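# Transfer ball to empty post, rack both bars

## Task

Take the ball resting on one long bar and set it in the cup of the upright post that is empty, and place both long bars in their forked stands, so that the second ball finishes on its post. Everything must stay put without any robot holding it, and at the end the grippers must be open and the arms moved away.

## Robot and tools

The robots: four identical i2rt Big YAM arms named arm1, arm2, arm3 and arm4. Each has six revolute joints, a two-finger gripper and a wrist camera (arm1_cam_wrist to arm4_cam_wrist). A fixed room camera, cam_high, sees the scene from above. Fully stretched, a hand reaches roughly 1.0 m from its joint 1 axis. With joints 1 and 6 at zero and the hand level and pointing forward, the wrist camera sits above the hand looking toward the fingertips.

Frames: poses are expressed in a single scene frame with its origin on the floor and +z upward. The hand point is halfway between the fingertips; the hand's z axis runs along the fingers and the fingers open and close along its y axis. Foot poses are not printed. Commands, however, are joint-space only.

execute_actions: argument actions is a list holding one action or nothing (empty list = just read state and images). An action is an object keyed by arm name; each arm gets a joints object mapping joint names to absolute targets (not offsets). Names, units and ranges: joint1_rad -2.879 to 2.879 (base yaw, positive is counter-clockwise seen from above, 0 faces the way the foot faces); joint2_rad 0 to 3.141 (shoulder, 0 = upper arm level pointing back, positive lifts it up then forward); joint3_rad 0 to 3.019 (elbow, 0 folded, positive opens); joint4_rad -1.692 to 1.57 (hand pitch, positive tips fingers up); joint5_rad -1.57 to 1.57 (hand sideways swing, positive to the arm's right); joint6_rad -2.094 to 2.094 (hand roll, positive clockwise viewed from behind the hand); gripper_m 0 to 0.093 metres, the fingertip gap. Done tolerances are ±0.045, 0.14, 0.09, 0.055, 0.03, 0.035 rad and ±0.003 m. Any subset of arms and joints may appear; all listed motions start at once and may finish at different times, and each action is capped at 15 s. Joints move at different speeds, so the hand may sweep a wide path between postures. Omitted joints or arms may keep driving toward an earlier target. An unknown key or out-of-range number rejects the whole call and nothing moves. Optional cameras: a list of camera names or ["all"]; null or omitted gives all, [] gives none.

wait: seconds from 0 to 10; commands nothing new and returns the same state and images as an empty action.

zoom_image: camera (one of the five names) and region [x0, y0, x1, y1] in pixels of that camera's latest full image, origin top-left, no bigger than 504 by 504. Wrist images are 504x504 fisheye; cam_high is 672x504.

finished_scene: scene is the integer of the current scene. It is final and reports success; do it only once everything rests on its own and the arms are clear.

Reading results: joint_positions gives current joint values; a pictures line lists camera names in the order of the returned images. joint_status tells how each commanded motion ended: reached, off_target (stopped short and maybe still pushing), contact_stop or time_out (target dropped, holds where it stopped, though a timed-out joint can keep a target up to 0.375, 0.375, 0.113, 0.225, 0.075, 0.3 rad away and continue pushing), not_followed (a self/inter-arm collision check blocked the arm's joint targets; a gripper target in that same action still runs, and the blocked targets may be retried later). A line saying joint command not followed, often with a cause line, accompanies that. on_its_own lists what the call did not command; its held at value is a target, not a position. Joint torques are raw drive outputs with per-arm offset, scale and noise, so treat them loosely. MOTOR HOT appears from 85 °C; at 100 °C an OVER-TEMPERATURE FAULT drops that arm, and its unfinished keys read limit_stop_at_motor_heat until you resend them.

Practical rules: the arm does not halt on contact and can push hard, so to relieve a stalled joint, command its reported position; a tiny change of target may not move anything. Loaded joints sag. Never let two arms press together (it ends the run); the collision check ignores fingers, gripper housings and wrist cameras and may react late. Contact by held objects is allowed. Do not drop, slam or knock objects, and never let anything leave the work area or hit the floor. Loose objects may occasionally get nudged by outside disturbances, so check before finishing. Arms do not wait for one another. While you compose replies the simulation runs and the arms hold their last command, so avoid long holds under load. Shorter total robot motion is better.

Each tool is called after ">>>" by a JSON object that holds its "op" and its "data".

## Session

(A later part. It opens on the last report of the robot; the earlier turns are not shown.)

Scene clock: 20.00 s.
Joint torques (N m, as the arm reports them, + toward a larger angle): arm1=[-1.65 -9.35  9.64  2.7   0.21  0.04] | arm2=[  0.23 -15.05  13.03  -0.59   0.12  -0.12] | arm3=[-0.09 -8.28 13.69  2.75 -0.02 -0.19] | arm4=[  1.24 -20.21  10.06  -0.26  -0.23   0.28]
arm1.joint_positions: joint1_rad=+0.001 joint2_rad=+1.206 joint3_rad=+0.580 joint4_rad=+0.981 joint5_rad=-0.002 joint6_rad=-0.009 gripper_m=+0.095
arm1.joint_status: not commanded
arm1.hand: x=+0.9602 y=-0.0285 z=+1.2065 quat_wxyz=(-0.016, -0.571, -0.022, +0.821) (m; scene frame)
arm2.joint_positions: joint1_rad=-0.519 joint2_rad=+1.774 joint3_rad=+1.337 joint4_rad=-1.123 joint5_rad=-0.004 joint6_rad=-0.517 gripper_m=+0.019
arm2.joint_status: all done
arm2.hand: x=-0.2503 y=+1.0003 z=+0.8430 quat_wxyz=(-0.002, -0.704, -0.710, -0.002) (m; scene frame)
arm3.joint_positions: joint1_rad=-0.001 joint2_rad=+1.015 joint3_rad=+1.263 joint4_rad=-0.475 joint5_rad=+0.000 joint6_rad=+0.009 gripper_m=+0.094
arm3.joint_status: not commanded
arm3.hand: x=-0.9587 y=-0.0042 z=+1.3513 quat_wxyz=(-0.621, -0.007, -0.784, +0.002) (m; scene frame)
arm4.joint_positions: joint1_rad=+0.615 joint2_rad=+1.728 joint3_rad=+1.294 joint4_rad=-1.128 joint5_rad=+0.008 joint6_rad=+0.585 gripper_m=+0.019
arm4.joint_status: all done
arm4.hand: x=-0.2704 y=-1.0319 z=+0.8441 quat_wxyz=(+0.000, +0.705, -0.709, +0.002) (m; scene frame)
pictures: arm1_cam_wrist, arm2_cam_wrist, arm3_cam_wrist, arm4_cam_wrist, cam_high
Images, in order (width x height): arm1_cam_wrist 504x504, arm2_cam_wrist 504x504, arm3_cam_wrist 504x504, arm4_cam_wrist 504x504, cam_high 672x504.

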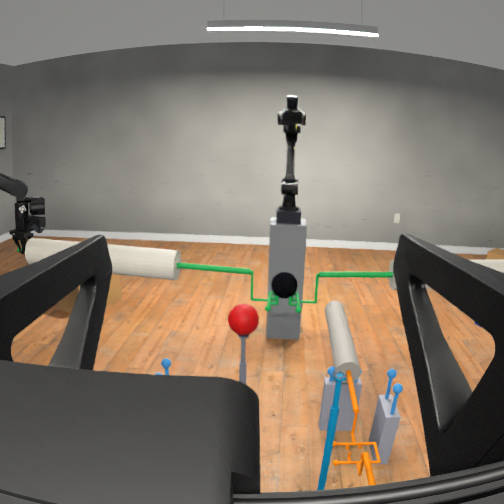

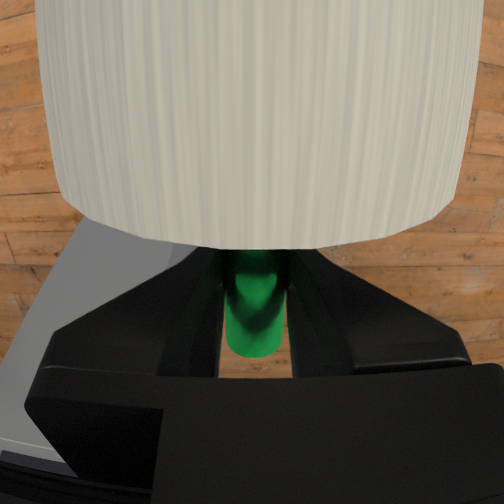

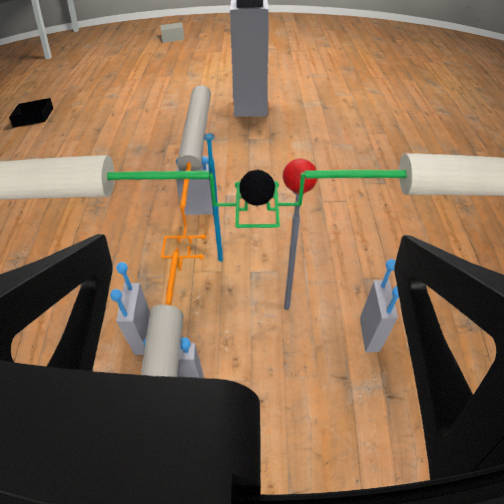

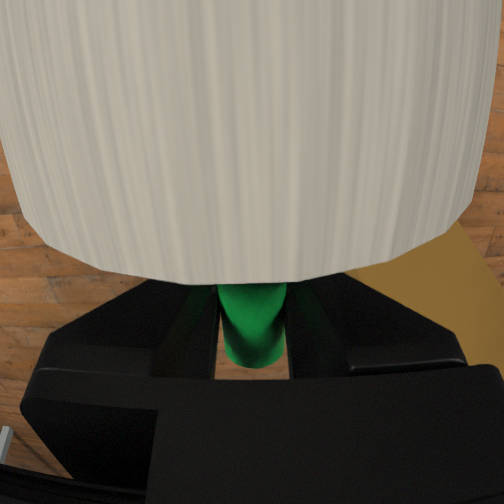

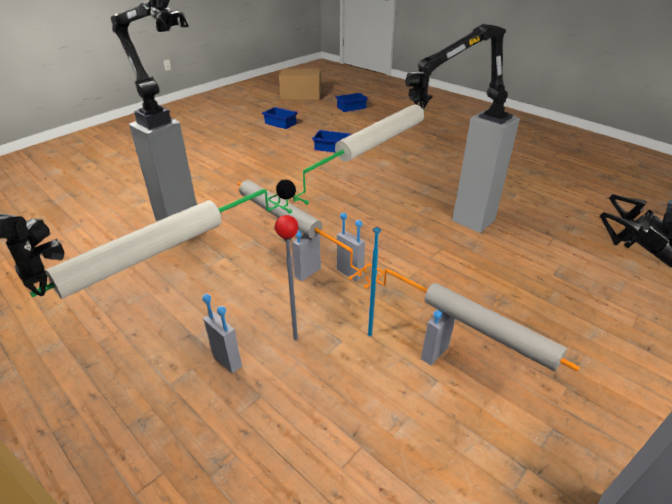

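>>> {"op": "execute_actions", "data": {"actions": [{"arm2":{"joints":{"joint1_rad":-0.585,"joint2_rad":1.596,"joint3_rad":1.265,"joint4_rad":-1.19,"joint6_rad":-0.59}},"arm4":{"joints":{"joint1_rad":0.55,"joint2_rad":1.805,"joint3_rad":1.565,"joint4_rad":-1.27,"joint6_rad":0.51}}}], "cameras": []}}

>>> {"op": "execute_actions", "data": {"actions": [{"arm2":{"joints":{"joint1_rad":-0.665,"joint2_rad":1.474,"joint3_rad":1.12,"joint4_rad":-1.14,"joint6_rad":-0.67}},"arm4":{"joints":{"joint1_rad":0.5,"joint2_rad":1.94,"joint3_rad":1.772,"joint4_rad":-1.34,"joint6_rad":0.46}}}]}}

Scene clock: 22.23 s.
Joint torques (N m, as the arm reports them, + toward a larger angle): arm1=[-1.79 -9.65  9.61  2.69  0.2   0.05] | arm2=[  0.56 -14.22  11.07  -0.15  -0.02  -0.06] | arm3=[ 0.8  -7.29 13.28  2.88 -0.02 -0.2 ] | arm4=[  0.64 -24.12  11.38  -0.22  -0.01  -0.01]
arm1.joint_positions: joint1_rad=+0.001 joint2_rad=+1.206 joint3_rad=+0.580 joint4_rad=+0.981 joint5_rad=-0.002 joint6_rad=-0.009 gripper_m=+0.095
arm1.joint_status: not commanded
arm1.hand: x=+0.9602 y=-0.0285 z=+1.2065 quat_wxyz=(-0.016, -0.571, -0.022, +0.821) (m; scene frame)
arm2.joint_positions: joint1_rad=-0.584 joint2_rad=+1.636 joint3_rad=+1.237 joint4_rad=-1.176 joint5_rad=-0.002 joint6_rad=-0.580 gripper_m=+0.019
arm2.joint_status: all done
arm2.hand: x=-0.2530 y=+1.0581 z=+0.8730 quat_wxyz=(+0.001, -0.705, -0.709, -0.009) (m; scene frame)
arm3.joint_positions: joint1_rad=-0.001 joint2_rad=+1.015 joint3_rad=+1.263 joint4_rad=-0.475 joint5_rad=+0.000 joint6_rad=+0.009 gripper_m=+0.094
arm3.joint_status: not commanded
arm3.hand: x=-0.9587 y=-0.0042 z=+1.3513 quat_wxyz=(-0.621, -0.007, -0.784, +0.002) (m; scene frame)
arm4.joint_positions: joint1_rad=+0.546 joint2_rad=+1.839 joint3_rad=+1.505 joint4_rad=-1.253 joint5_rad=+0.003 joint6_rad=+0.507 gripper_m=+0.018
arm4.joint_status: all done
arm4.hand: x=-0.2648 y=-0.9728 z=+0.8623 quat_wxyz=(+0.006, +0.708, -0.706, +0.014) (m; scene frame)
pictures: none
No camera images: the call's "cameras" was empty. Leave "cameras" out to get every camera's image.

Scene clock: 23.20 s.
Joint torques (N m, as the arm reports them, + toward a larger angle): arm1=[-1.71 -9.61  9.57  2.7   0.21  0.04] | arm2=[  0.79 -12.34  11.06   0.47   0.07  -0.08] | arm3=[ 0.66 -6.89 13.38  2.74 -0.04 -0.18] | arm4=[  0.5  -26.45  11.9   -0.7   -0.05  -0.05]
arm1.joint_positions: joint1_rad=+0.001 joint2_rad=+1.206 joint3_rad=+0.580 joint4_rad=+0.981 joint5_rad=-0.002 joint6_rad=-0.009 gripper_m=+0.095
arm1.joint_status: not commanded
arm1.hand: x=+0.9602 y=-0.0285 z=+1.2065 quat_wxyz=(-0.016, -0.571, -0.022, +0.821) (m; scene frame)
arm2.joint_positions: joint1_rad=-0.667 joint2_rad=+1.515 joint3_rad=+1.091 joint4_rad=-1.141 joint5_rad=-0.004 joint6_rad=-0.662 gripper_m=+0.019
arm2.joint_status: all done
arm2.hand: x=-0.2558 y=+1.1175 z=+0.8735 quat_wxyz=(-0.001, -0.705, -0.709, -0.003) (m; scene frame)
arm3.joint_positions: joint1_rad=-0.001 joint2_rad=+1.015 joint3_rad=+1.263 joint4_rad=-0.475 joint5_rad=+0.000 joint6_rad=+0.009 gripper_m=+0.094
arm3.joint_status: not commanded
arm3.hand: x=-0.9587 y=-0.0042 z=+1.3513 quat_wxyz=(-0.621, -0.007, -0.784, +0.002) (m; scene frame)
arm4.joint_positions: joint1_rad=+0.501 joint2_rad=+1.971 joint3_rad=+1.707 joint4_rad=-1.317 joint5_rad=+0.003 joint6_rad=+0.460 gripper_m=+0.018
arm4.joint_status: all done
arm4.hand: x=-0.2670 y=-0.9135 z=+0.8618 quat_wxyz=(+0.005, +0.709, -0.705, +0.011) (m; scene frame)
pictures: arm1_cam_wrist, arm2_cam_wrist, arm3_cam_wrist, arm4_cam_wrist, cam_high
Images, in order (width x height): arm1_cam_wrist 504x504, arm2_cam_wrist 504x504, arm3_cam_wrist 504x504, arm4_cam_wrist 504x504, cam_high 672x504.

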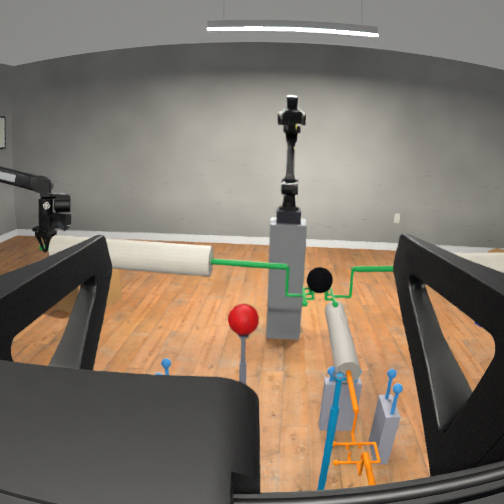

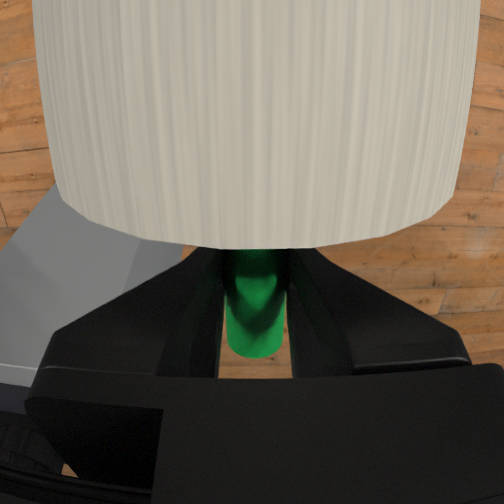

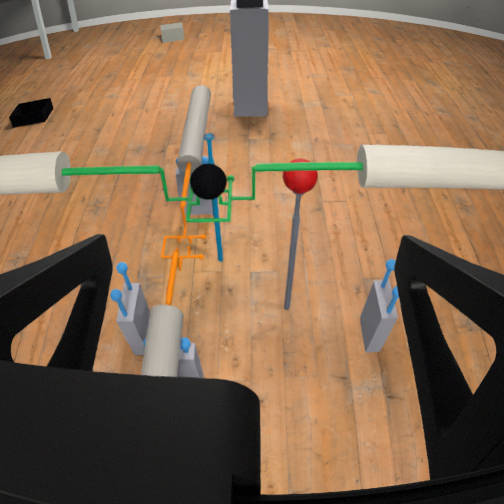

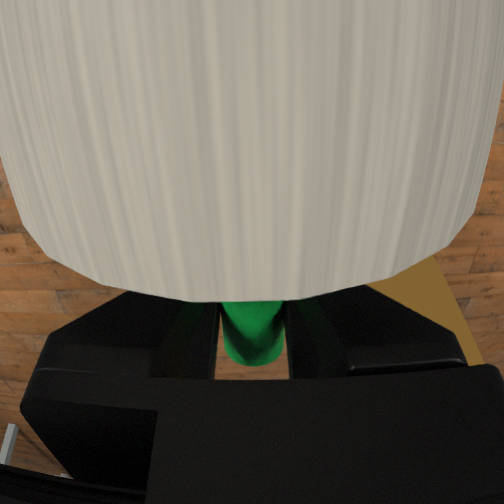

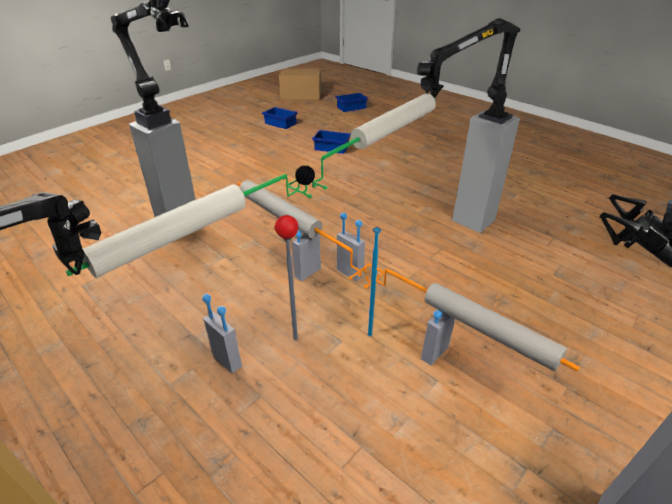

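>>> {"op": "execute_actions", "data": {"actions": [{"arm2":{"joints":{"joint1_rad":-0.44,"joint2_rad":1.325,"joint3_rad":0.98,"joint6_rad":-0.43}},"arm4":{"joints":{"joint1_rad":0.33,"joint2_rad":1.8,"joint3_rad":1.575,"joint4_rad":-1.26,"joint6_rad":0.3}}}], "cameras": ["cam_high"]}}

>>> {"op": "execute_actions", "data": {"actions": [{"arm2":{"joints":{"joint1_rad":-0.133,"joint2_rad":1.24,"joint3_rad":0.9,"joint6_rad":-0.122}},"arm4":{"joints":{"joint1_rad":0.135,"joint2_rad":1.737,"joint3_rad":1.483,"joint4_rad":-1.23,"joint6_rad":0.105}}}], "cameras": []}}

>>> {"op": "execute_actions", "data": {"actions": [{"arm2":{"joints":{"joint1_rad":0.2,"joint6_rad":0.212}},"arm4":{"joints":{"joint1_rad":-0.07,"joint6_rad":-0.1}}}], "cameras": []}}

>>> {"op": "execute_actions", "data": {"actions": [{"arm2":{"joints":{"joint1_rad":0.563,"joint2_rad":1.31,"joint3_rad":0.975,"joint6_rad":0.575}},"arm4":{"joints":{"joint1_rad":-0.272,"joint2_rad":1.86,"joint3_rad":1.69,"joint4_rad":-1.315,"joint6_rad":-0.3}}}]}}

Scene clock: 25.50 s.
Joint torques (N m, as the arm reports them, + toward a larger angle): arm1=[-1.6  -9.58  9.58  2.72  0.21  0.04] | arm2=[-0.08 -9.96 11.56  0.35 -0.03  0.01] | arm3=[ 0.41 -6.96 13.54  2.89 -0.08 -0.18] | arm4=[  1.14 -24.72   9.31   0.4   -0.11   0.25]
arm1.joint_positions: joint1_rad=+0.001 joint2_rad=+1.206 joint3_rad=+0.580 joint4_rad=+0.981 joint5_rad=-0.002 joint6_rad=-0.009 gripper_m=+0.095
arm1.joint_status: not commanded
arm1.hand: x=+0.9602 y=-0.0285 z=+1.2065 quat_wxyz=(-0.016, -0.571, -0.022, +0.821) (m; scene frame)
arm2.joint_positions: joint1_rad=-0.432 joint2_rad=+1.353 joint3_rad=+0.947 joint4_rad=-1.139 joint5_rad=-0.001 joint6_rad=-0.434 gripper_m=+0.019
arm2.joint_status: all done
arm2.hand: x=-0.1499 y=+1.1172 z=+0.8832 quat_wxyz=(-0.004, -0.703, -0.711, +0.005) (m; scene frame)
arm3.joint_positions: joint1_rad=-0.001 joint2_rad=+1.015 joint3_rad=+1.263 joint4_rad=-0.475 joint5_rad=+0.000 joint6_rad=+0.009 gripper_m=+0.094
arm3.joint_status: not commanded
arm3.hand: x=-0.9587 y=-0.0042 z=+1.3513 quat_wxyz=(-0.621, -0.007, -0.784, +0.002) (m; scene frame)
arm4.joint_positions: joint1_rad=+0.320 joint2_rad=+1.838 joint3_rad=+1.547 joint4_rad=-1.258 joint5_rad=+0.005 joint6_rad=+0.276 gripper_m=+0.019
arm4.joint_status: all done
arm4.hand: x=-0.1549 y=-0.9117 z=+0.8773 quat_wxyz=(-0.003, +0.710, -0.704, -0.003) (m; scene frame)
pictures: cam_high
Images, in order (width x height): cam_high 672x504.

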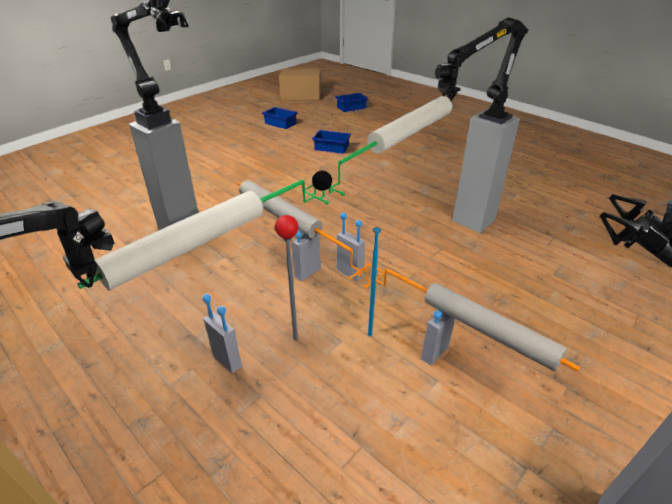

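Scene clock: 26.63 s.
Joint torques (N m, as the arm reports them, + toward a larger angle): arm1=[-1.77 -9.52  9.65  2.71  0.22  0.05] | arm2=[ 0.32 -8.91 11.21  0.06 -0.06  0.1 ] | arm3=[ 0.49 -7.78 13.45  2.84 -0.05 -0.13] | arm4=[  0.6  -25.     8.78   0.04  -0.24   0.22]
arm1.joint_positions: joint1_rad=+0.001 joint2_rad=+1.206 joint3_rad=+0.580 joint4_rad=+0.981 joint5_rad=-0.002 joint6_rad=-0.009 gripper_m=+0.095
arm1.joint_status: not commanded
arm1.hand: x=+0.9602 y=-0.0285 z=+1.2065 quat_wxyz=(-0.016, -0.571, -0.022, +0.821) (m; scene frame)
arm2.joint_positions: joint1_rad=-0.129 joint2_rad=+1.274 joint3_rad=+0.871 joint4_rad=-1.126 joint5_rad=+0.000 joint6_rad=-0.128 gripper_m=+0.019
arm2.joint_status: all done
arm2.hand: x=-0.0413 y=+1.1137 z=+0.8824 quat_wxyz=(-0.011, -0.704, -0.710, +0.010) (m; scene frame)
arm3.joint_positions: joint1_rad=-0.001 joint2_rad=+1.015 joint3_rad=+1.263 joint4_rad=-0.475 joint5_rad=+0.000 joint6_rad=+0.009 gripper_m=+0.094
arm3.joint_status: not commanded
arm3.hand: x=-0.9587 y=-0.0042 z=+1.3513 quat_wxyz=(-0.621, -0.007, -0.784, +0.002) (m; scene frame)
arm4.joint_positions: joint1_rad=+0.126 joint2_rad=+1.788 joint3_rad=+1.461 joint4_rad=-1.221 joint5_rad=+0.008 joint6_rad=+0.083 gripper_m=+0.019
arm4.joint_status: all done
arm4.hand: x=-0.0461 y=-0.9133 z=+0.8724 quat_wxyz=(-0.005, +0.709, -0.705, -0.001) (m; scene frame)
pictures: none
No camera images: the call's "cameras" was empty. Leave "cameras" out to get every camera's image.

Scene clock: 27.77 s.
Joint torques (N m, as the arm reports them, + toward a larger angle): arm1=[-1.66 -9.47  9.63  2.68  0.2   0.04] | arm2=[ 0.47 -9.1  11.18 -0.39 -0.46  0.09] | arm3=[ 0.76 -8.   13.34  2.99 -0.04 -0.2 ] | arm4=[  0.74 -25.14   8.95  -1.02  -0.32   0.16]
arm1.joint_positions: joint1_rad=+0.001 joint2_rad=+1.206 joint3_rad=+0.580 joint4_rad=+0.981 joint5_rad=-0.002 joint6_rad=-0.009 gripper_m=+0.095
arm1.joint_status: not commanded
arm1.hand: x=+0.9602 y=-0.0285 z=+1.2065 quat_wxyz=(-0.016, -0.571, -0.022, +0.821) (m; scene frame)
arm2.joint_positions: joint1_rad=+0.198 joint2_rad=+1.274 joint3_rad=+0.871 joint4_rad=-1.117 joint5_rad=+0.009 joint6_rad=+0.203 gripper_m=+0.019
arm2.joint_status: all done
arm2.hand: x=+0.0675 y=+1.1158 z=+0.8833 quat_wxyz=(-0.017, -0.705, -0.709, +0.011) (m; scene frame)
arm3.joint_positions: joint1_rad=-0.001 joint2_rad=+1.015 joint3_rad=+1.263 joint4_rad=-0.475 joint5_rad=+0.000 joint6_rad=+0.009 gripper_m=+0.094
arm3.joint_status: not commanded
arm3.hand: x=-0.9587 y=-0.0042 z=+1.3513 quat_wxyz=(-0.621, -0.007, -0.784, +0.002) (m; scene frame)
arm4.joint_positions: joint1_rad=-0.074 joint2_rad=+1.788 joint3_rad=+1.459 joint4_rad=-1.198 joint5_rad=+0.008 joint6_rad=-0.116 gripper_m=+0.019
arm4.joint_status: all done
arm4.hand: x=+0.0614 y=-0.9098 z=+0.8720 quat_wxyz=(-0.015, +0.709, -0.705, -0.005) (m; scene frame)
pictures: none
No camera images: the call's "cameras" was empty. Leave "cameras" out to get every camera's image.

Scene clock: 28.90 s.
Joint torques (N m, as the arm reports them, + toward a larger angle): arm1=[-1.82 -9.39  9.6   2.66  0.21  0.05] | arm2=[ 1.58 -9.82 11.84 -0.17 -0.83  0.11] | arm3=[ 1.26 -7.73 13.25  2.91 -0.05 -0.19] | arm4=[  0.26 -26.98   9.71  -0.94  -0.28   0.08]
arm1.joint_positions: joint1_rad=+0.001 joint2_rad=+1.206 joint3_rad=+0.580 joint4_rad=+0.981 joint5_rad=-0.002 joint6_rad=-0.009 gripper_m=+0.095
arm1.joint_status: not commanded
arm1.hand: x=+0.9602 y=-0.0285 z=+1.2065 quat_wxyz=(-0.016, -0.571, -0.022, +0.821) (m; scene frame)
arm2.joint_positions: joint1_rad=+0.549 joint2_rad=+1.339 joint3_rad=+0.938 joint4_rad=-1.121 joint5_rad=+0.017 joint6_rad=+0.561 gripper_m=+0.019
arm2.joint_status: all done
arm2.hand: x=+0.1898 y=+1.1379 z=+0.8874 quat_wxyz=(-0.020, -0.707, -0.706, +0.008) (m; scene frame)
arm3.joint_positions: joint1_rad=-0.001 joint2_rad=+1.015 joint3_rad=+1.263 joint4_rad=-0.475 joint5_rad=+0.000 joint6_rad=+0.009 gripper_m=+0.094
arm3.joint_status: not commanded
arm3.hand: x=-0.9587 y=-0.0042 z=+1.3513 quat_wxyz=(-0.621, -0.007, -0.784, +0.002) (m; scene frame)
arm4.joint_positions: joint1_rad=-0.269 joint2_rad=+1.902 joint3_rad=+1.658 joint4_rad=-1.283 joint5_rad=+0.008 joint6_rad=-0.310 gripper_m=+0.019
arm4.joint_status: all done
arm4.hand: x=+0.1794 y=-0.8855 z=+0.8837 quat_wxyz=(-0.017, +0.709, -0.705, -0.002) (m; scene frame)
pictures: arm1_cam_wrist, arm2_cam_wrist, arm3_cam_wrist, arm4_cam_wrist, cam_high
Images, in order (width x height): arm1_cam_wrist 504x504, arm2_cam_wrist 504x504, arm3_cam_wrist 504x504, arm4_cam_wrist 504x504, cam_high 672x504.

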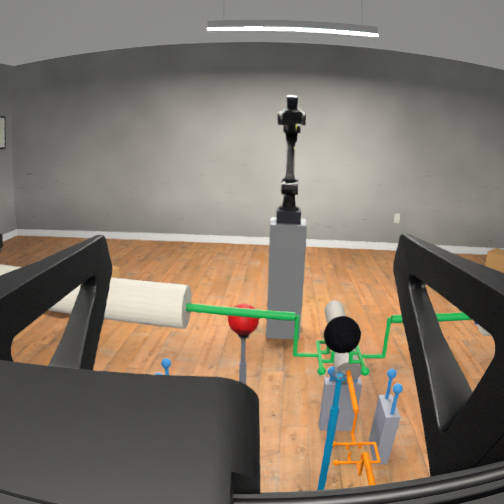

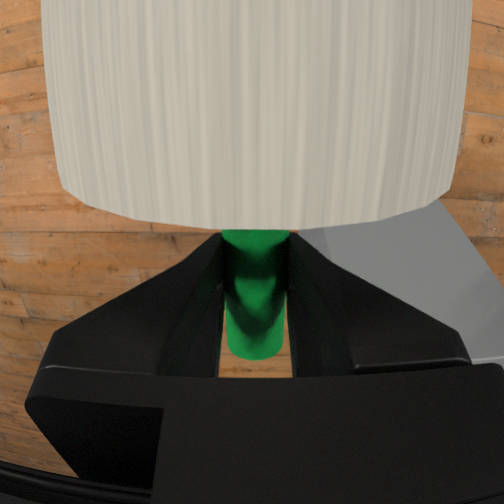

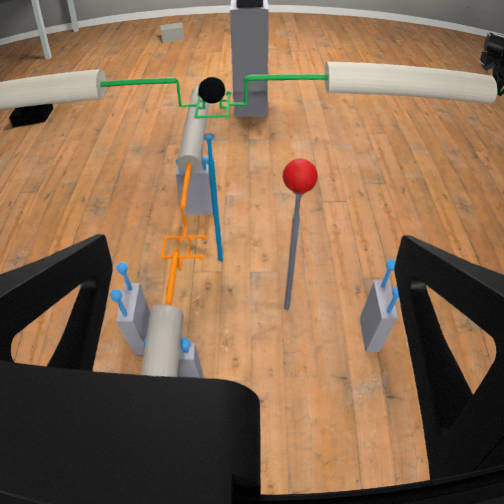

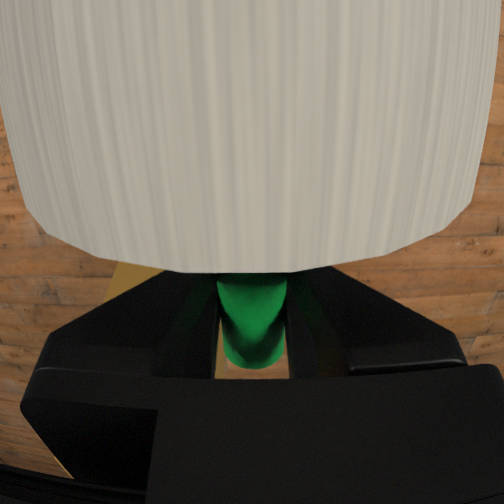

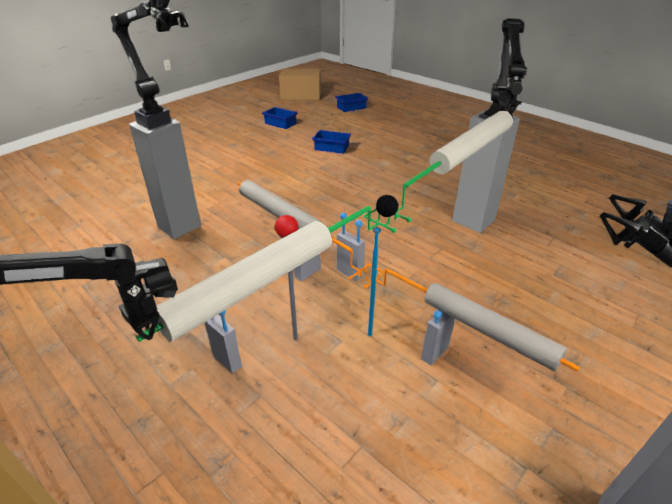

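>>> {"op": "execute_actions", "data": {"actions": [{"arm2":{"joints":{"joint1_rad":0.42,"joint2_rad":1.28,"joint3_rad":0.812,"joint4_rad":-1.02,"joint6_rad":0.42}},"arm4":{"joints":{"joint1_rad":-0.178,"joint2_rad":1.92,"joint3_rad":1.645,"joint4_rad":-1.215,"joint6_rad":-0.205}}}], "cameras": ["arm1_cam_wrist","arm3_cam_wrist","cam_high"]}}

>>> {"op": "zoom_image", "data": {"camera": "cam_high", "region": [320, 170, 440, 270]}}

>>> {"op": "zoom_image", "data": {"camera": "arm1_cam_wrist", "region": [280, 300, 400, 420]}}

>>> {"op": "zoom_image", "data": {"camera": "arm3_cam_wrist", "region": [150, 70, 270, 190]}}

Scene clock: 30.87 s.
Joint torques (N m, as the arm reports them, + toward a larger angle): arm1=[-1.96 -9.57  9.65  2.67  0.21  0.05] | arm2=[ 1.04 -9.7  10.79  0.82 -0.6   0.  ] | arm3=[ 0.26 -7.69 13.48  3.06 -0.11 -0.17] | arm4=[ -0.16 -26.79   8.85   0.4   -0.09   0.03]
arm1.joint_positions: joint1_rad=+0.001 joint2_rad=+1.206 joint3_rad=+0.580 joint4_rad=+0.981 joint5_rad=-0.002 joint6_rad=-0.009 gripper_m=+0.095
arm1.joint_status: not commanded
arm1.hand: x=+0.9602 y=-0.0285 z=+1.2065 quat_wxyz=(-0.016, -0.571, -0.022, +0.821) (m; scene frame)
arm2.joint_positions: joint1_rad=+0.412 joint2_rad=+1.319 joint3_rad=+0.781 joint4_rad=-1.035 joint5_rad=+0.012 joint6_rad=+0.423 gripper_m=+0.019
arm2.joint_status: all done
arm2.hand: x=+0.1287 y=+1.1558 z=+0.8395 quat_wxyz=(+0.005, -0.707, -0.707, -0.001) (m; scene frame)
arm3.joint_positions: joint1_rad=-0.001 joint2_rad=+1.015 joint3_rad=+1.263 joint4_rad=-0.475 joint5_rad=+0.000 joint6_rad=+0.009 gripper_m=+0.094
arm3.joint_status: not commanded
arm3.hand: x=-0.9587 y=-0.0042 z=+1.3513 quat_wxyz=(-0.621, -0.007, -0.784, +0.002) (m; scene frame)
arm4.joint_positions: joint1_rad=-0.166 joint2_rad=+1.964 joint3_rad=+1.622 joint4_rad=-1.212 joint5_rad=+0.003 joint6_rad=-0.211 gripper_m=+0.019
arm4.joint_status: all done
arm4.hand: x=+0.1202 y=-0.8675 z=+0.8351 quat_wxyz=(-0.003, +0.710, -0.704, +0.002) (m; scene frame)
pictures: arm1_cam_wrist, arm3_cam_wrist, cam_high
Images, in order (width x height): arm1_cam_wrist 504x504, arm3_cam_wrist 504x504, cam_high 672x504.

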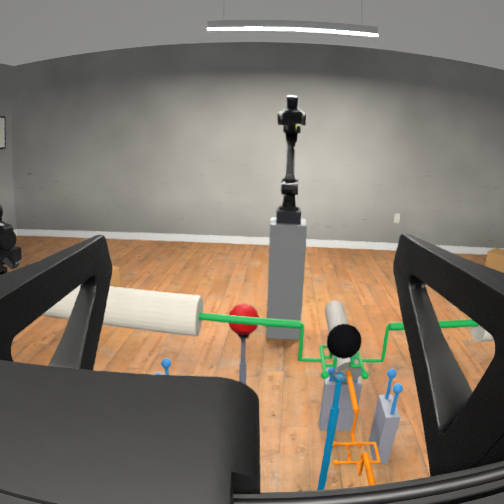

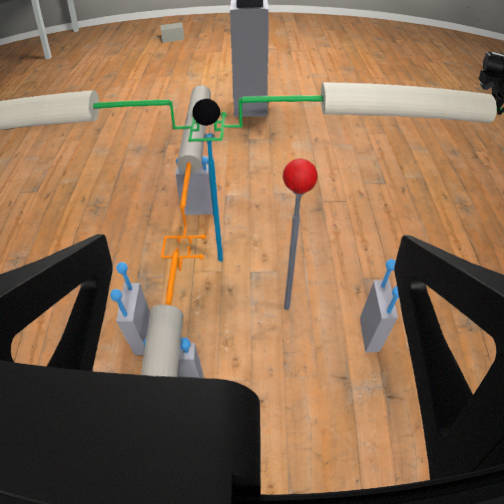

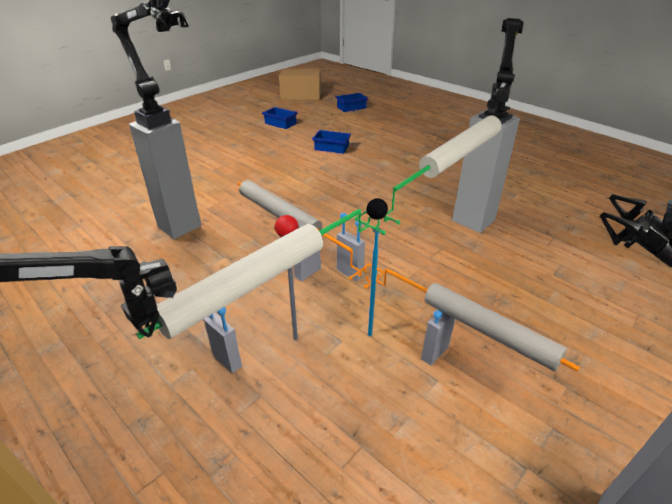

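Region (320, 170, 440, 270) of cam_high's 672x504 image, scaled by 4.200, with more detail than that image has.

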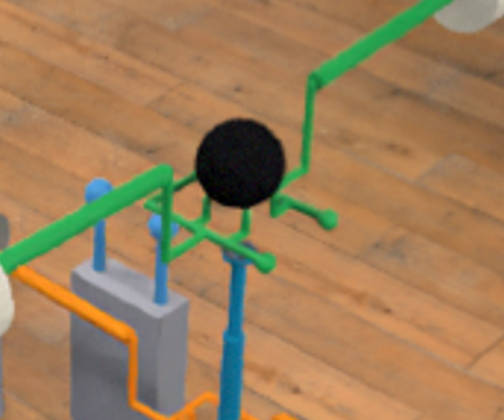

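Region (280, 300, 400, 420) of arm1_cam_wrist's 504x504 image, scaled by 4.200, with more detail than that image has.

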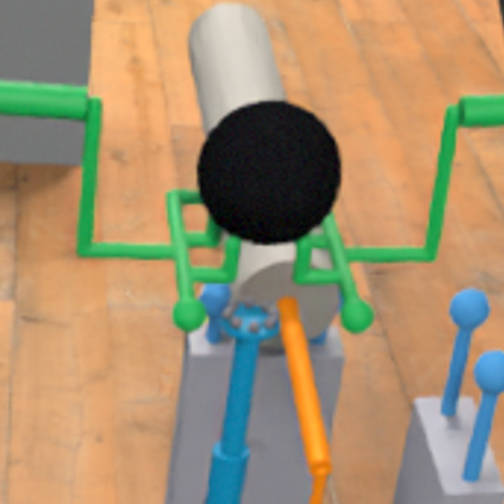

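Region (150, 70, 270, 190) of arm3_cam_wrist's 504x504 image, scaled by 4.200, with more detail than that image has.

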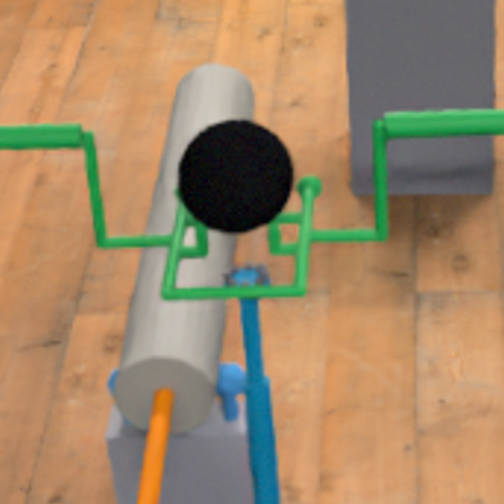

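>>> {"op": "execute_actions", "data": {"actions": [{"arm2":{"joints":{"joint1_rad":0.435,"joint2_rad":1.355,"joint3_rad":0.755,"joint4_rad":-0.882}},"arm4":{"joints":{"joint1_rad":-0.19,"joint2_rad":1.96,"joint3_rad":1.597,"joint4_rad":-1.13}}}], "cameras": ["arm1_cam_wrist","arm3_cam_wrist","cam_high"]}}

>>> {"op": "zoom_image", "data": {"camera": "cam_high", "region": [320, 170, 440, 270]}}

>>> {"op": "zoom_image", "data": {"camera": "arm1_cam_wrist", "region": [280, 300, 400, 420]}}

>>> {"op": "zoom_image", "data": {"camera": "arm3_cam_wrist", "region": [150, 70, 270, 190]}}

Scene clock: 32.27 s.
Joint torques (N m, as the arm reports them, + toward a larger angle): arm1=[-1.74 -9.58  9.64  2.69  0.2   0.04] | arm2=[ 1.39 -8.78  9.79  1.02 -0.62 -0.04] | arm3=[-0.48 -8.05 13.2   2.78  0.01 -0.2 ] | arm4=[ -1.1  -26.72   8.52   0.73  -0.17   0.03]
arm1.joint_positions: joint1_rad=+0.001 joint2_rad=+1.206 joint3_rad=+0.580 joint4_rad=+0.981 joint5_rad=-0.002 joint6_rad=-0.009 gripper_m=+0.095
arm1.joint_status: not commanded
arm1.hand: x=+0.9602 y=-0.0285 z=+1.2065 quat_wxyz=(-0.016, -0.571, -0.022, +0.821) (m; scene frame)
arm2.joint_positions: joint1_rad=+0.422 joint2_rad=+1.382 joint3_rad=+0.731 joint4_rad=-0.902 joint5_rad=+0.012 joint6_rad=+0.424 gripper_m=+0.019
arm2.joint_status: all done
arm2.hand: x=+0.1341 y=+1.1528 z=+0.8051 quat_wxyz=(-0.005, -0.704, -0.710, +0.002) (m; scene frame)
arm3.joint_positions: joint1_rad=-0.001 joint2_rad=+1.015 joint3_rad=+1.263 joint4_rad=-0.475 joint5_rad=+0.000 joint6_rad=+0.009 gripper_m=+0.094
arm3.joint_status: not commanded
arm3.hand: x=-0.9587 y=-0.0042 z=+1.3513 quat_wxyz=(-0.621, -0.007, -0.784, +0.002) (m; scene frame)
arm4.joint_positions: joint1_rad=-0.173 joint2_rad=+1.994 joint3_rad=+1.575 joint4_rad=-1.133 joint5_rad=+0.005 joint6_rad=-0.211 gripper_m=+0.019
arm4.joint_status: all done
arm4.hand: x=+0.1245 y=-0.8701 z=+0.8011 quat_wxyz=(-0.004, +0.707, -0.707, +0.002) (m; scene frame)
pictures: arm1_cam_wrist, arm3_cam_wrist, cam_high
Images, in order (width x height): arm1_cam_wrist 504x504, arm3_cam_wrist 504x504, cam_high 672x504.

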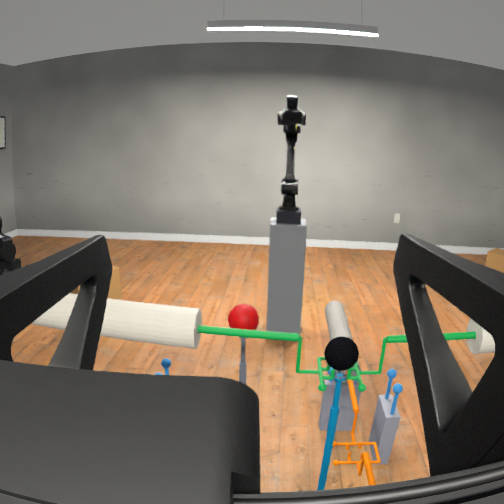

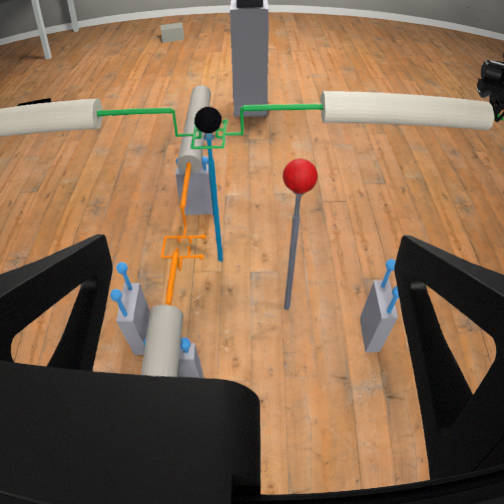

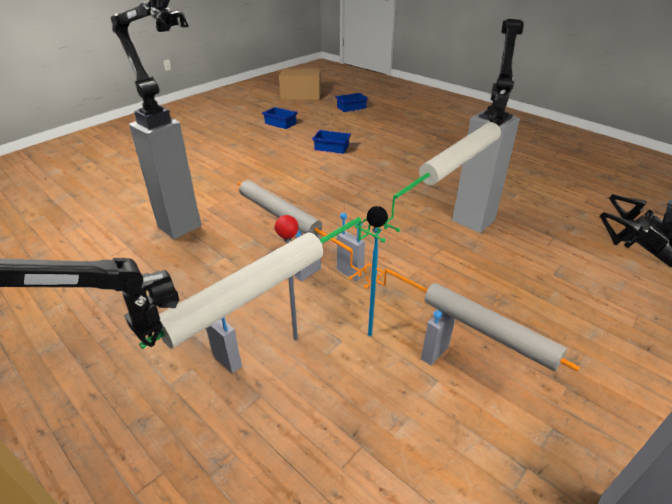

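Region (320, 170, 440, 270) of cam_high's 672x504 image, scaled by 4.200, with more detail than that image has.

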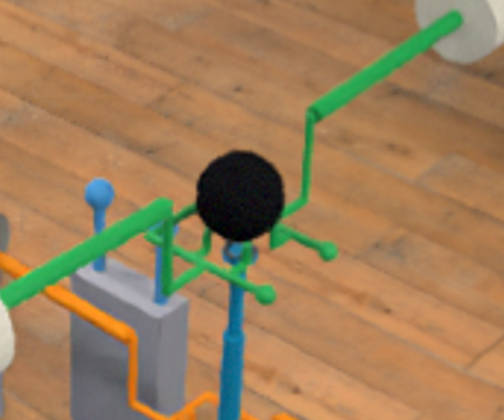

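Region (280, 300, 400, 420) of arm1_cam_wrist's 504x504 image, scaled by 4.200, with more detail than that image has.

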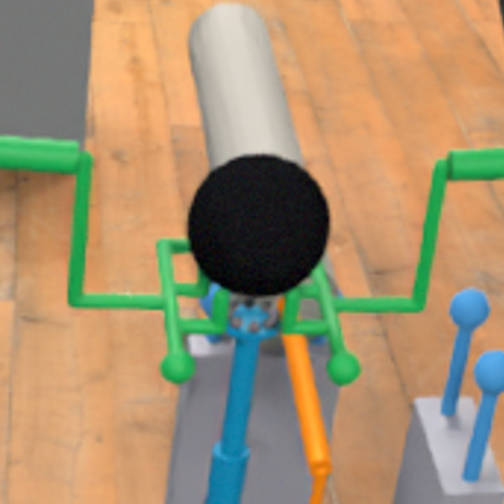

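Region (150, 70, 270, 190) of arm3_cam_wrist's 504x504 image, scaled by 4.200, with more detail than that image has.

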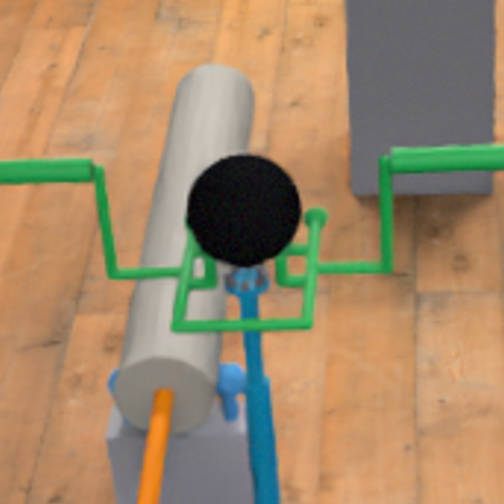

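>>> {"op": "execute_actions", "data": {"actions": [{"arm2":{"joints":{"joint2_rad":1.432,"joint3_rad":0.712,"joint4_rad":-0.762}},"arm4":{"joints":{"joint2_rad":2.004,"joint3_rad":1.563,"joint4_rad":-1.054}}}], "cameras": []}}

>>> {"op": "execute_actions", "data": {"actions": [{"arm2":{"joints":{"joint2_rad":1.535,"joint3_rad":0.675,"joint4_rad":-0.624}},"arm4":{"joints":{"joint2_rad":2.06,"joint3_rad":1.535,"joint4_rad":-0.972}}}], "cameras": ["arm1_cam_wrist","arm3_cam_wrist","cam_high"]}}

>>> {"op": "zoom_image", "data": {"camera": "arm1_cam_wrist", "region": [280, 320, 400, 440]}}

Scene clock: 33.53 s.
Joint torques (N m, as the arm reports them, + toward a larger angle): arm1=[-1.88 -9.46  9.61  2.68  0.19  0.04] | arm2=[ 1.85 -9.18  8.78  1.3  -0.56 -0.02] | arm3=[ 0.22 -7.66 13.43  2.89 -0.03 -0.21] | arm4=[ -0.63 -26.17   8.24   0.72  -0.18   0.05]
arm1.joint_positions: joint1_rad=+0.001 joint2_rad=+1.206 joint3_rad=+0.580 joint4_rad=+0.981 joint5_rad=-0.002 joint6_rad=-0.009 gripper_m=+0.095
arm1.joint_status: not commanded
arm1.hand: x=+0.9602 y=-0.0285 z=+1.2065 quat_wxyz=(-0.016, -0.571, -0.022, +0.821) (m; scene frame)
arm2.joint_positions: joint1_rad=+0.423 joint2_rad=+1.458 joint3_rad=+0.691 joint4_rad=-0.785 joint5_rad=+0.011 joint6_rad=+0.425 gripper_m=+0.019
arm2.joint_status: all done
arm2.hand: x=+0.1349 y=+1.1527 z=+0.7709 quat_wxyz=(-0.006, -0.704, -0.710, +0.002) (m; scene frame)
arm3.joint_positions: joint1_rad=-0.001 joint2_rad=+1.015 joint3_rad=+1.263 joint4_rad=-0.475 joint5_rad=+0.000 joint6_rad=+0.009 gripper_m=+0.094
arm3.joint_status: not commanded
arm3.hand: x=-0.9587 y=-0.0042 z=+1.3513 quat_wxyz=(-0.621, -0.007, -0.784, +0.002) (m; scene frame)
arm4.joint_positions: joint1_rad=-0.173 joint2_rad=+2.033 joint3_rad=+1.542 joint4_rad=-1.061 joint5_rad=+0.005 joint6_rad=-0.211 gripper_m=+0.019
arm4.joint_status: all done
arm4.hand: x=+0.1247 y=-0.8702 z=+0.7677 quat_wxyz=(-0.005, +0.707, -0.707, +0.002) (m; scene frame)
pictures: none
No camera images: the call's "cameras" was empty. Leave "cameras" out to get every camera's image.

Scene clock: 34.37 s.
Joint torques (N m, as the arm reports them, + toward a larger angle): arm1=[-1.72 -9.44  9.6   2.71  0.2   0.04] | arm2=[ 2.15 -9.77  7.63  1.18 -0.55 -0.03] | arm3=[-0.04 -7.66 13.16  2.81 -0.02 -0.18] | arm4=[ -0.82 -27.11   7.72   0.88  -0.21   0.03]
arm1.joint_positions: joint1_rad=+0.001 joint2_rad=+1.206 joint3_rad=+0.580 joint4_rad=+0.981 joint5_rad=-0.002 joint6_rad=-0.009 gripper_m=+0.095
arm1.joint_status: not commanded
arm1.hand: x=+0.9602 y=-0.0285 z=+1.2065 quat_wxyz=(-0.016, -0.571, -0.022, +0.821) (m; scene frame)
arm2.joint_positions: joint1_rad=+0.424 joint2_rad=+1.563 joint3_rad=+0.658 joint4_rad=-0.646 joint5_rad=+0.011 joint6_rad=+0.426 gripper_m=+0.019
arm2.joint_status: all done
arm2.hand: x=+0.1357 y=+1.1524 z=+0.7306 quat_wxyz=(-0.006, -0.704, -0.710, +0.002) (m; scene frame)
arm3.joint_positions: joint1_rad=-0.001 joint2_rad=+1.015 joint3_rad=+1.263 joint4_rad=-0.475 joint5_rad=+0.000 joint6_rad=+0.009 gripper_m=+0.094
arm3.joint_status: not commanded
arm3.hand: x=-0.9587 y=-0.0042 z=+1.3513 quat_wxyz=(-0.621, -0.007, -0.784, +0.002) (m; scene frame)
arm4.joint_positions: joint1_rad=-0.173 joint2_rad=+2.092 joint3_rad=+1.515 joint4_rad=-0.978 joint5_rad=+0.006 joint6_rad=-0.211 gripper_m=+0.019
arm4.joint_status: all done
arm4.hand: x=+0.1249 y=-0.8705 z=+0.7257 quat_wxyz=(-0.004, +0.707, -0.707, +0.004) (m; scene frame)
pictures: arm1_cam_wrist, arm3_cam_wrist, cam_high
Images, in order (width x height): arm1_cam_wrist 504x504, arm3_cam_wrist 504x504, cam_high 672x504.

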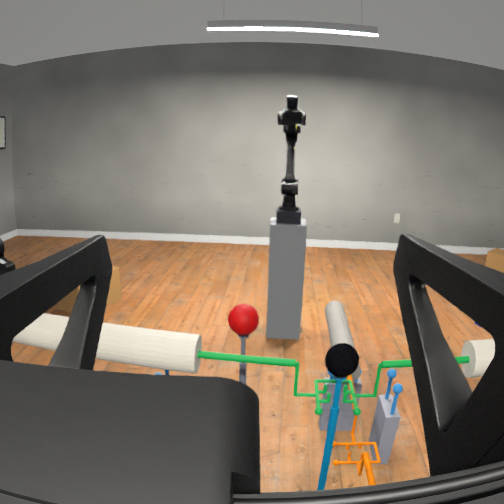

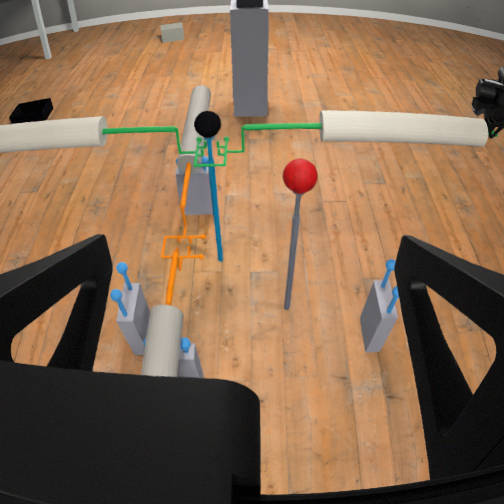

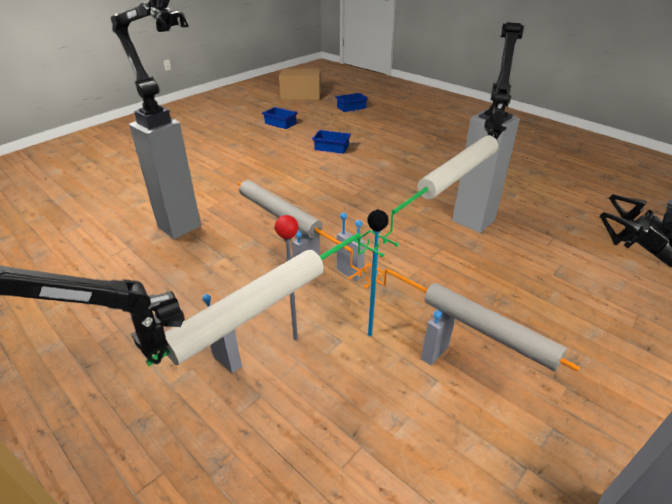

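Region (280, 320, 400, 440) of arm1_cam_wrist's 504x504 image, scaled by 4.200, with more detail than that image has.

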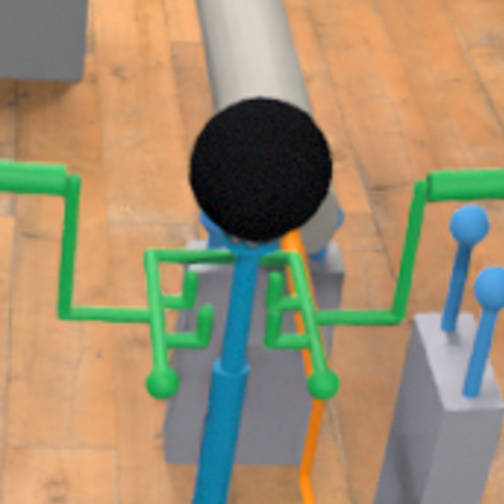

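>>> {"op": "execute_actions", "data": {"actions": [{"arm2":{"joints":{"joint1_rad":0.225,"joint2_rad":1.485,"joint3_rad":0.613,"joint4_rad":-0.61,"joint6_rad":0.22}},"arm4":{"joints":{"joint1_rad":-0.075,"joint2_rad":2.03,"joint3_rad":1.494,"joint4_rad":-0.952,"joint6_rad":-0.095}}}], "cameras": []}}

>>> {"op": "execute_actions", "data": {"actions": [{"arm2":{"joints":{"joint1_rad":0.005,"joint2_rad":1.468,"joint3_rad":0.592,"joint6_rad":0}},"arm4":{"joints":{"joint1_rad":0.028,"joint3_rad":1.483,"joint6_rad":0.008}}}], "cameras": ["arm1_cam_wrist","arm3_cam_wrist","cam_high"]}}

>>> {"op": "zoom_image", "data": {"camera": "cam_high", "region": [260, 170, 440, 290]}}

Scene clock: 36.07 s.
Joint torques (N m, as the arm reports them, + toward a larger angle): arm1=[-1.81 -9.47  9.62  2.75  0.21  0.04] | arm2=[ 1.01 -9.29  7.91  0.7  -0.42 -0.07] | arm3=[ 1.48 -7.77 13.5   2.94 -0.08 -0.2 ] | arm4=[ -0.4  -27.99   7.63   0.48  -0.21   0.11]
arm1.joint_positions: joint1_rad=+0.001 joint2_rad=+1.206 joint3_rad=+0.580 joint4_rad=+0.981 joint5_rad=-0.002 joint6_rad=-0.009 gripper_m=+0.095
arm1.joint_status: not commanded
arm1.hand: x=+0.9602 y=-0.0285 z=+1.2065 quat_wxyz=(-0.016, -0.571, -0.022, +0.821) (m; scene frame)
arm2.joint_positions: joint1_rad=+0.223 joint2_rad=+1.518 joint3_rad=+0.590 joint4_rad=-0.620 joint5_rad=+0.008 joint6_rad=+0.230 gripper_m=+0.019
arm2.joint_status: all done
arm2.hand: x=+0.0688 y=+1.1538 z=+0.7275 quat_wxyz=(-0.006, -0.706, -0.708, +0.003) (m; scene frame)
arm3.joint_positions: joint1_rad=-0.001 joint2_rad=+1.015 joint3_rad=+1.263 joint4_rad=-0.475 joint5_rad=+0.000 joint6_rad=+0.009 gripper_m=+0.094
arm3.joint_status: not commanded
arm3.hand: x=-0.9587 y=-0.0042 z=+1.3513 quat_wxyz=(-0.621, -0.007, -0.784, +0.002) (m; scene frame)
arm4.joint_positions: joint1_rad=-0.064 joint2_rad=+2.078 joint3_rad=+1.474 joint4_rad=-0.949 joint5_rad=+0.006 joint6_rad=-0.107 gripper_m=+0.019
arm4.joint_status: all done
arm4.hand: x=+0.0602 y=-0.8701 z=+0.7200 quat_wxyz=(-0.004, +0.709, -0.705, +0.002) (m; scene frame)
pictures: none
No camera images: the call's "cameras" was empty. Leave "cameras" out to get every camera's image.

Scene clock: 37.03 s.
Joint torques (N m, as the arm reports them, + toward a larger angle): arm1=[-1.84 -9.45  9.64  2.75  0.2   0.04] | arm2=[ 0.91 -9.73  7.47  0.73 -0.32 -0.07] | arm3=[ 0.2  -7.82 13.35  2.99 -0.06 -0.16] | arm4=[ -0.52 -27.33   7.5    0.44  -0.11   0.12]
arm1.joint_positions: joint1_rad=+0.001 joint2_rad=+1.206 joint3_rad=+0.580 joint4_rad=+0.981 joint5_rad=-0.002 joint6_rad=-0.009 gripper_m=+0.095
arm1.joint_status: not commanded
arm1.hand: x=+0.9602 y=-0.0285 z=+1.2065 quat_wxyz=(-0.016, -0.571, -0.022, +0.821) (m; scene frame)
arm2.joint_positions: joint1_rad=+0.004 joint2_rad=+1.507 joint3_rad=+0.573 joint4_rad=-0.620 joint5_rad=+0.005 joint6_rad=+0.008 gripper_m=+0.019
arm2.joint_status: all done
arm2.hand: x=+0.0031 y=+1.1538 z=+0.7261 quat_wxyz=(-0.003, -0.705, -0.709, +0.001) (m; scene frame)
arm3.joint_positions: joint1_rad=-0.001 joint2_rad=+1.015 joint3_rad=+1.263 joint4_rad=-0.475 joint5_rad=+0.000 joint6_rad=+0.009 gripper_m=+0.094
arm3.joint_status: not commanded
arm3.hand: x=-0.9587 y=-0.0042 z=+1.3513 quat_wxyz=(-0.621, -0.007, -0.784, +0.002) (m; scene frame)
arm4.joint_positions: joint1_rad=+0.039 joint2_rad=+2.078 joint3_rad=+1.464 joint4_rad=-0.949 joint5_rad=+0.004 joint6_rad=-0.007 gripper_m=+0.019
arm4.joint_status: all done
arm4.hand: x=-0.0001 y=-0.8715 z=+0.7169 quat_wxyz=(+0.001, +0.710, -0.704, +0.004) (m; scene frame)
pictures: arm1_cam_wrist, arm3_cam_wrist, cam_high
Images, in order (width x height): arm1_cam_wrist 504x504, arm3_cam_wrist 504x504, cam_high 672x504.

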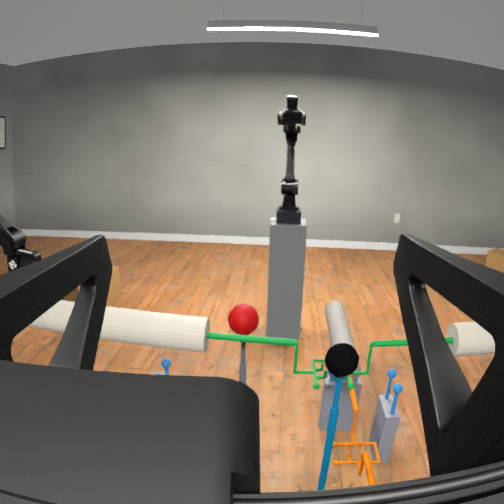

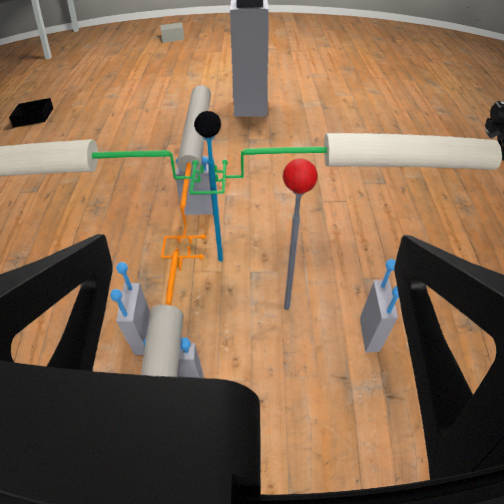

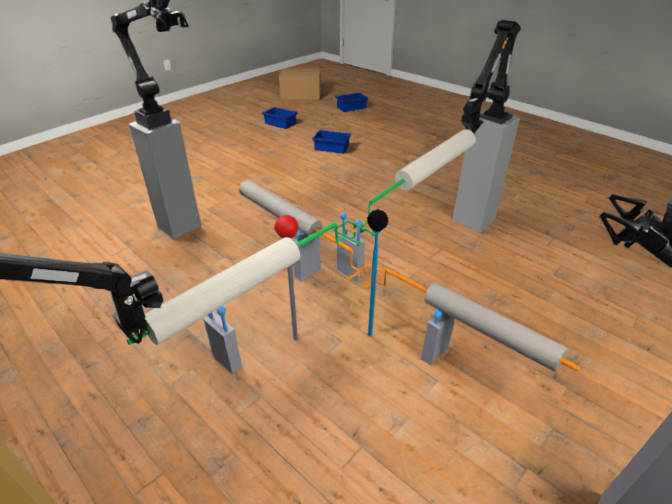

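Region (260, 170, 440, 290) of cam_high's 672x504 image, scaled by 2.800, with more detail than that image has.

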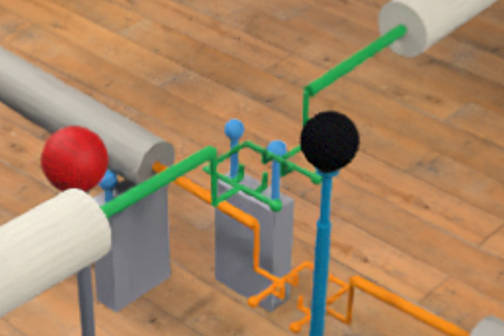

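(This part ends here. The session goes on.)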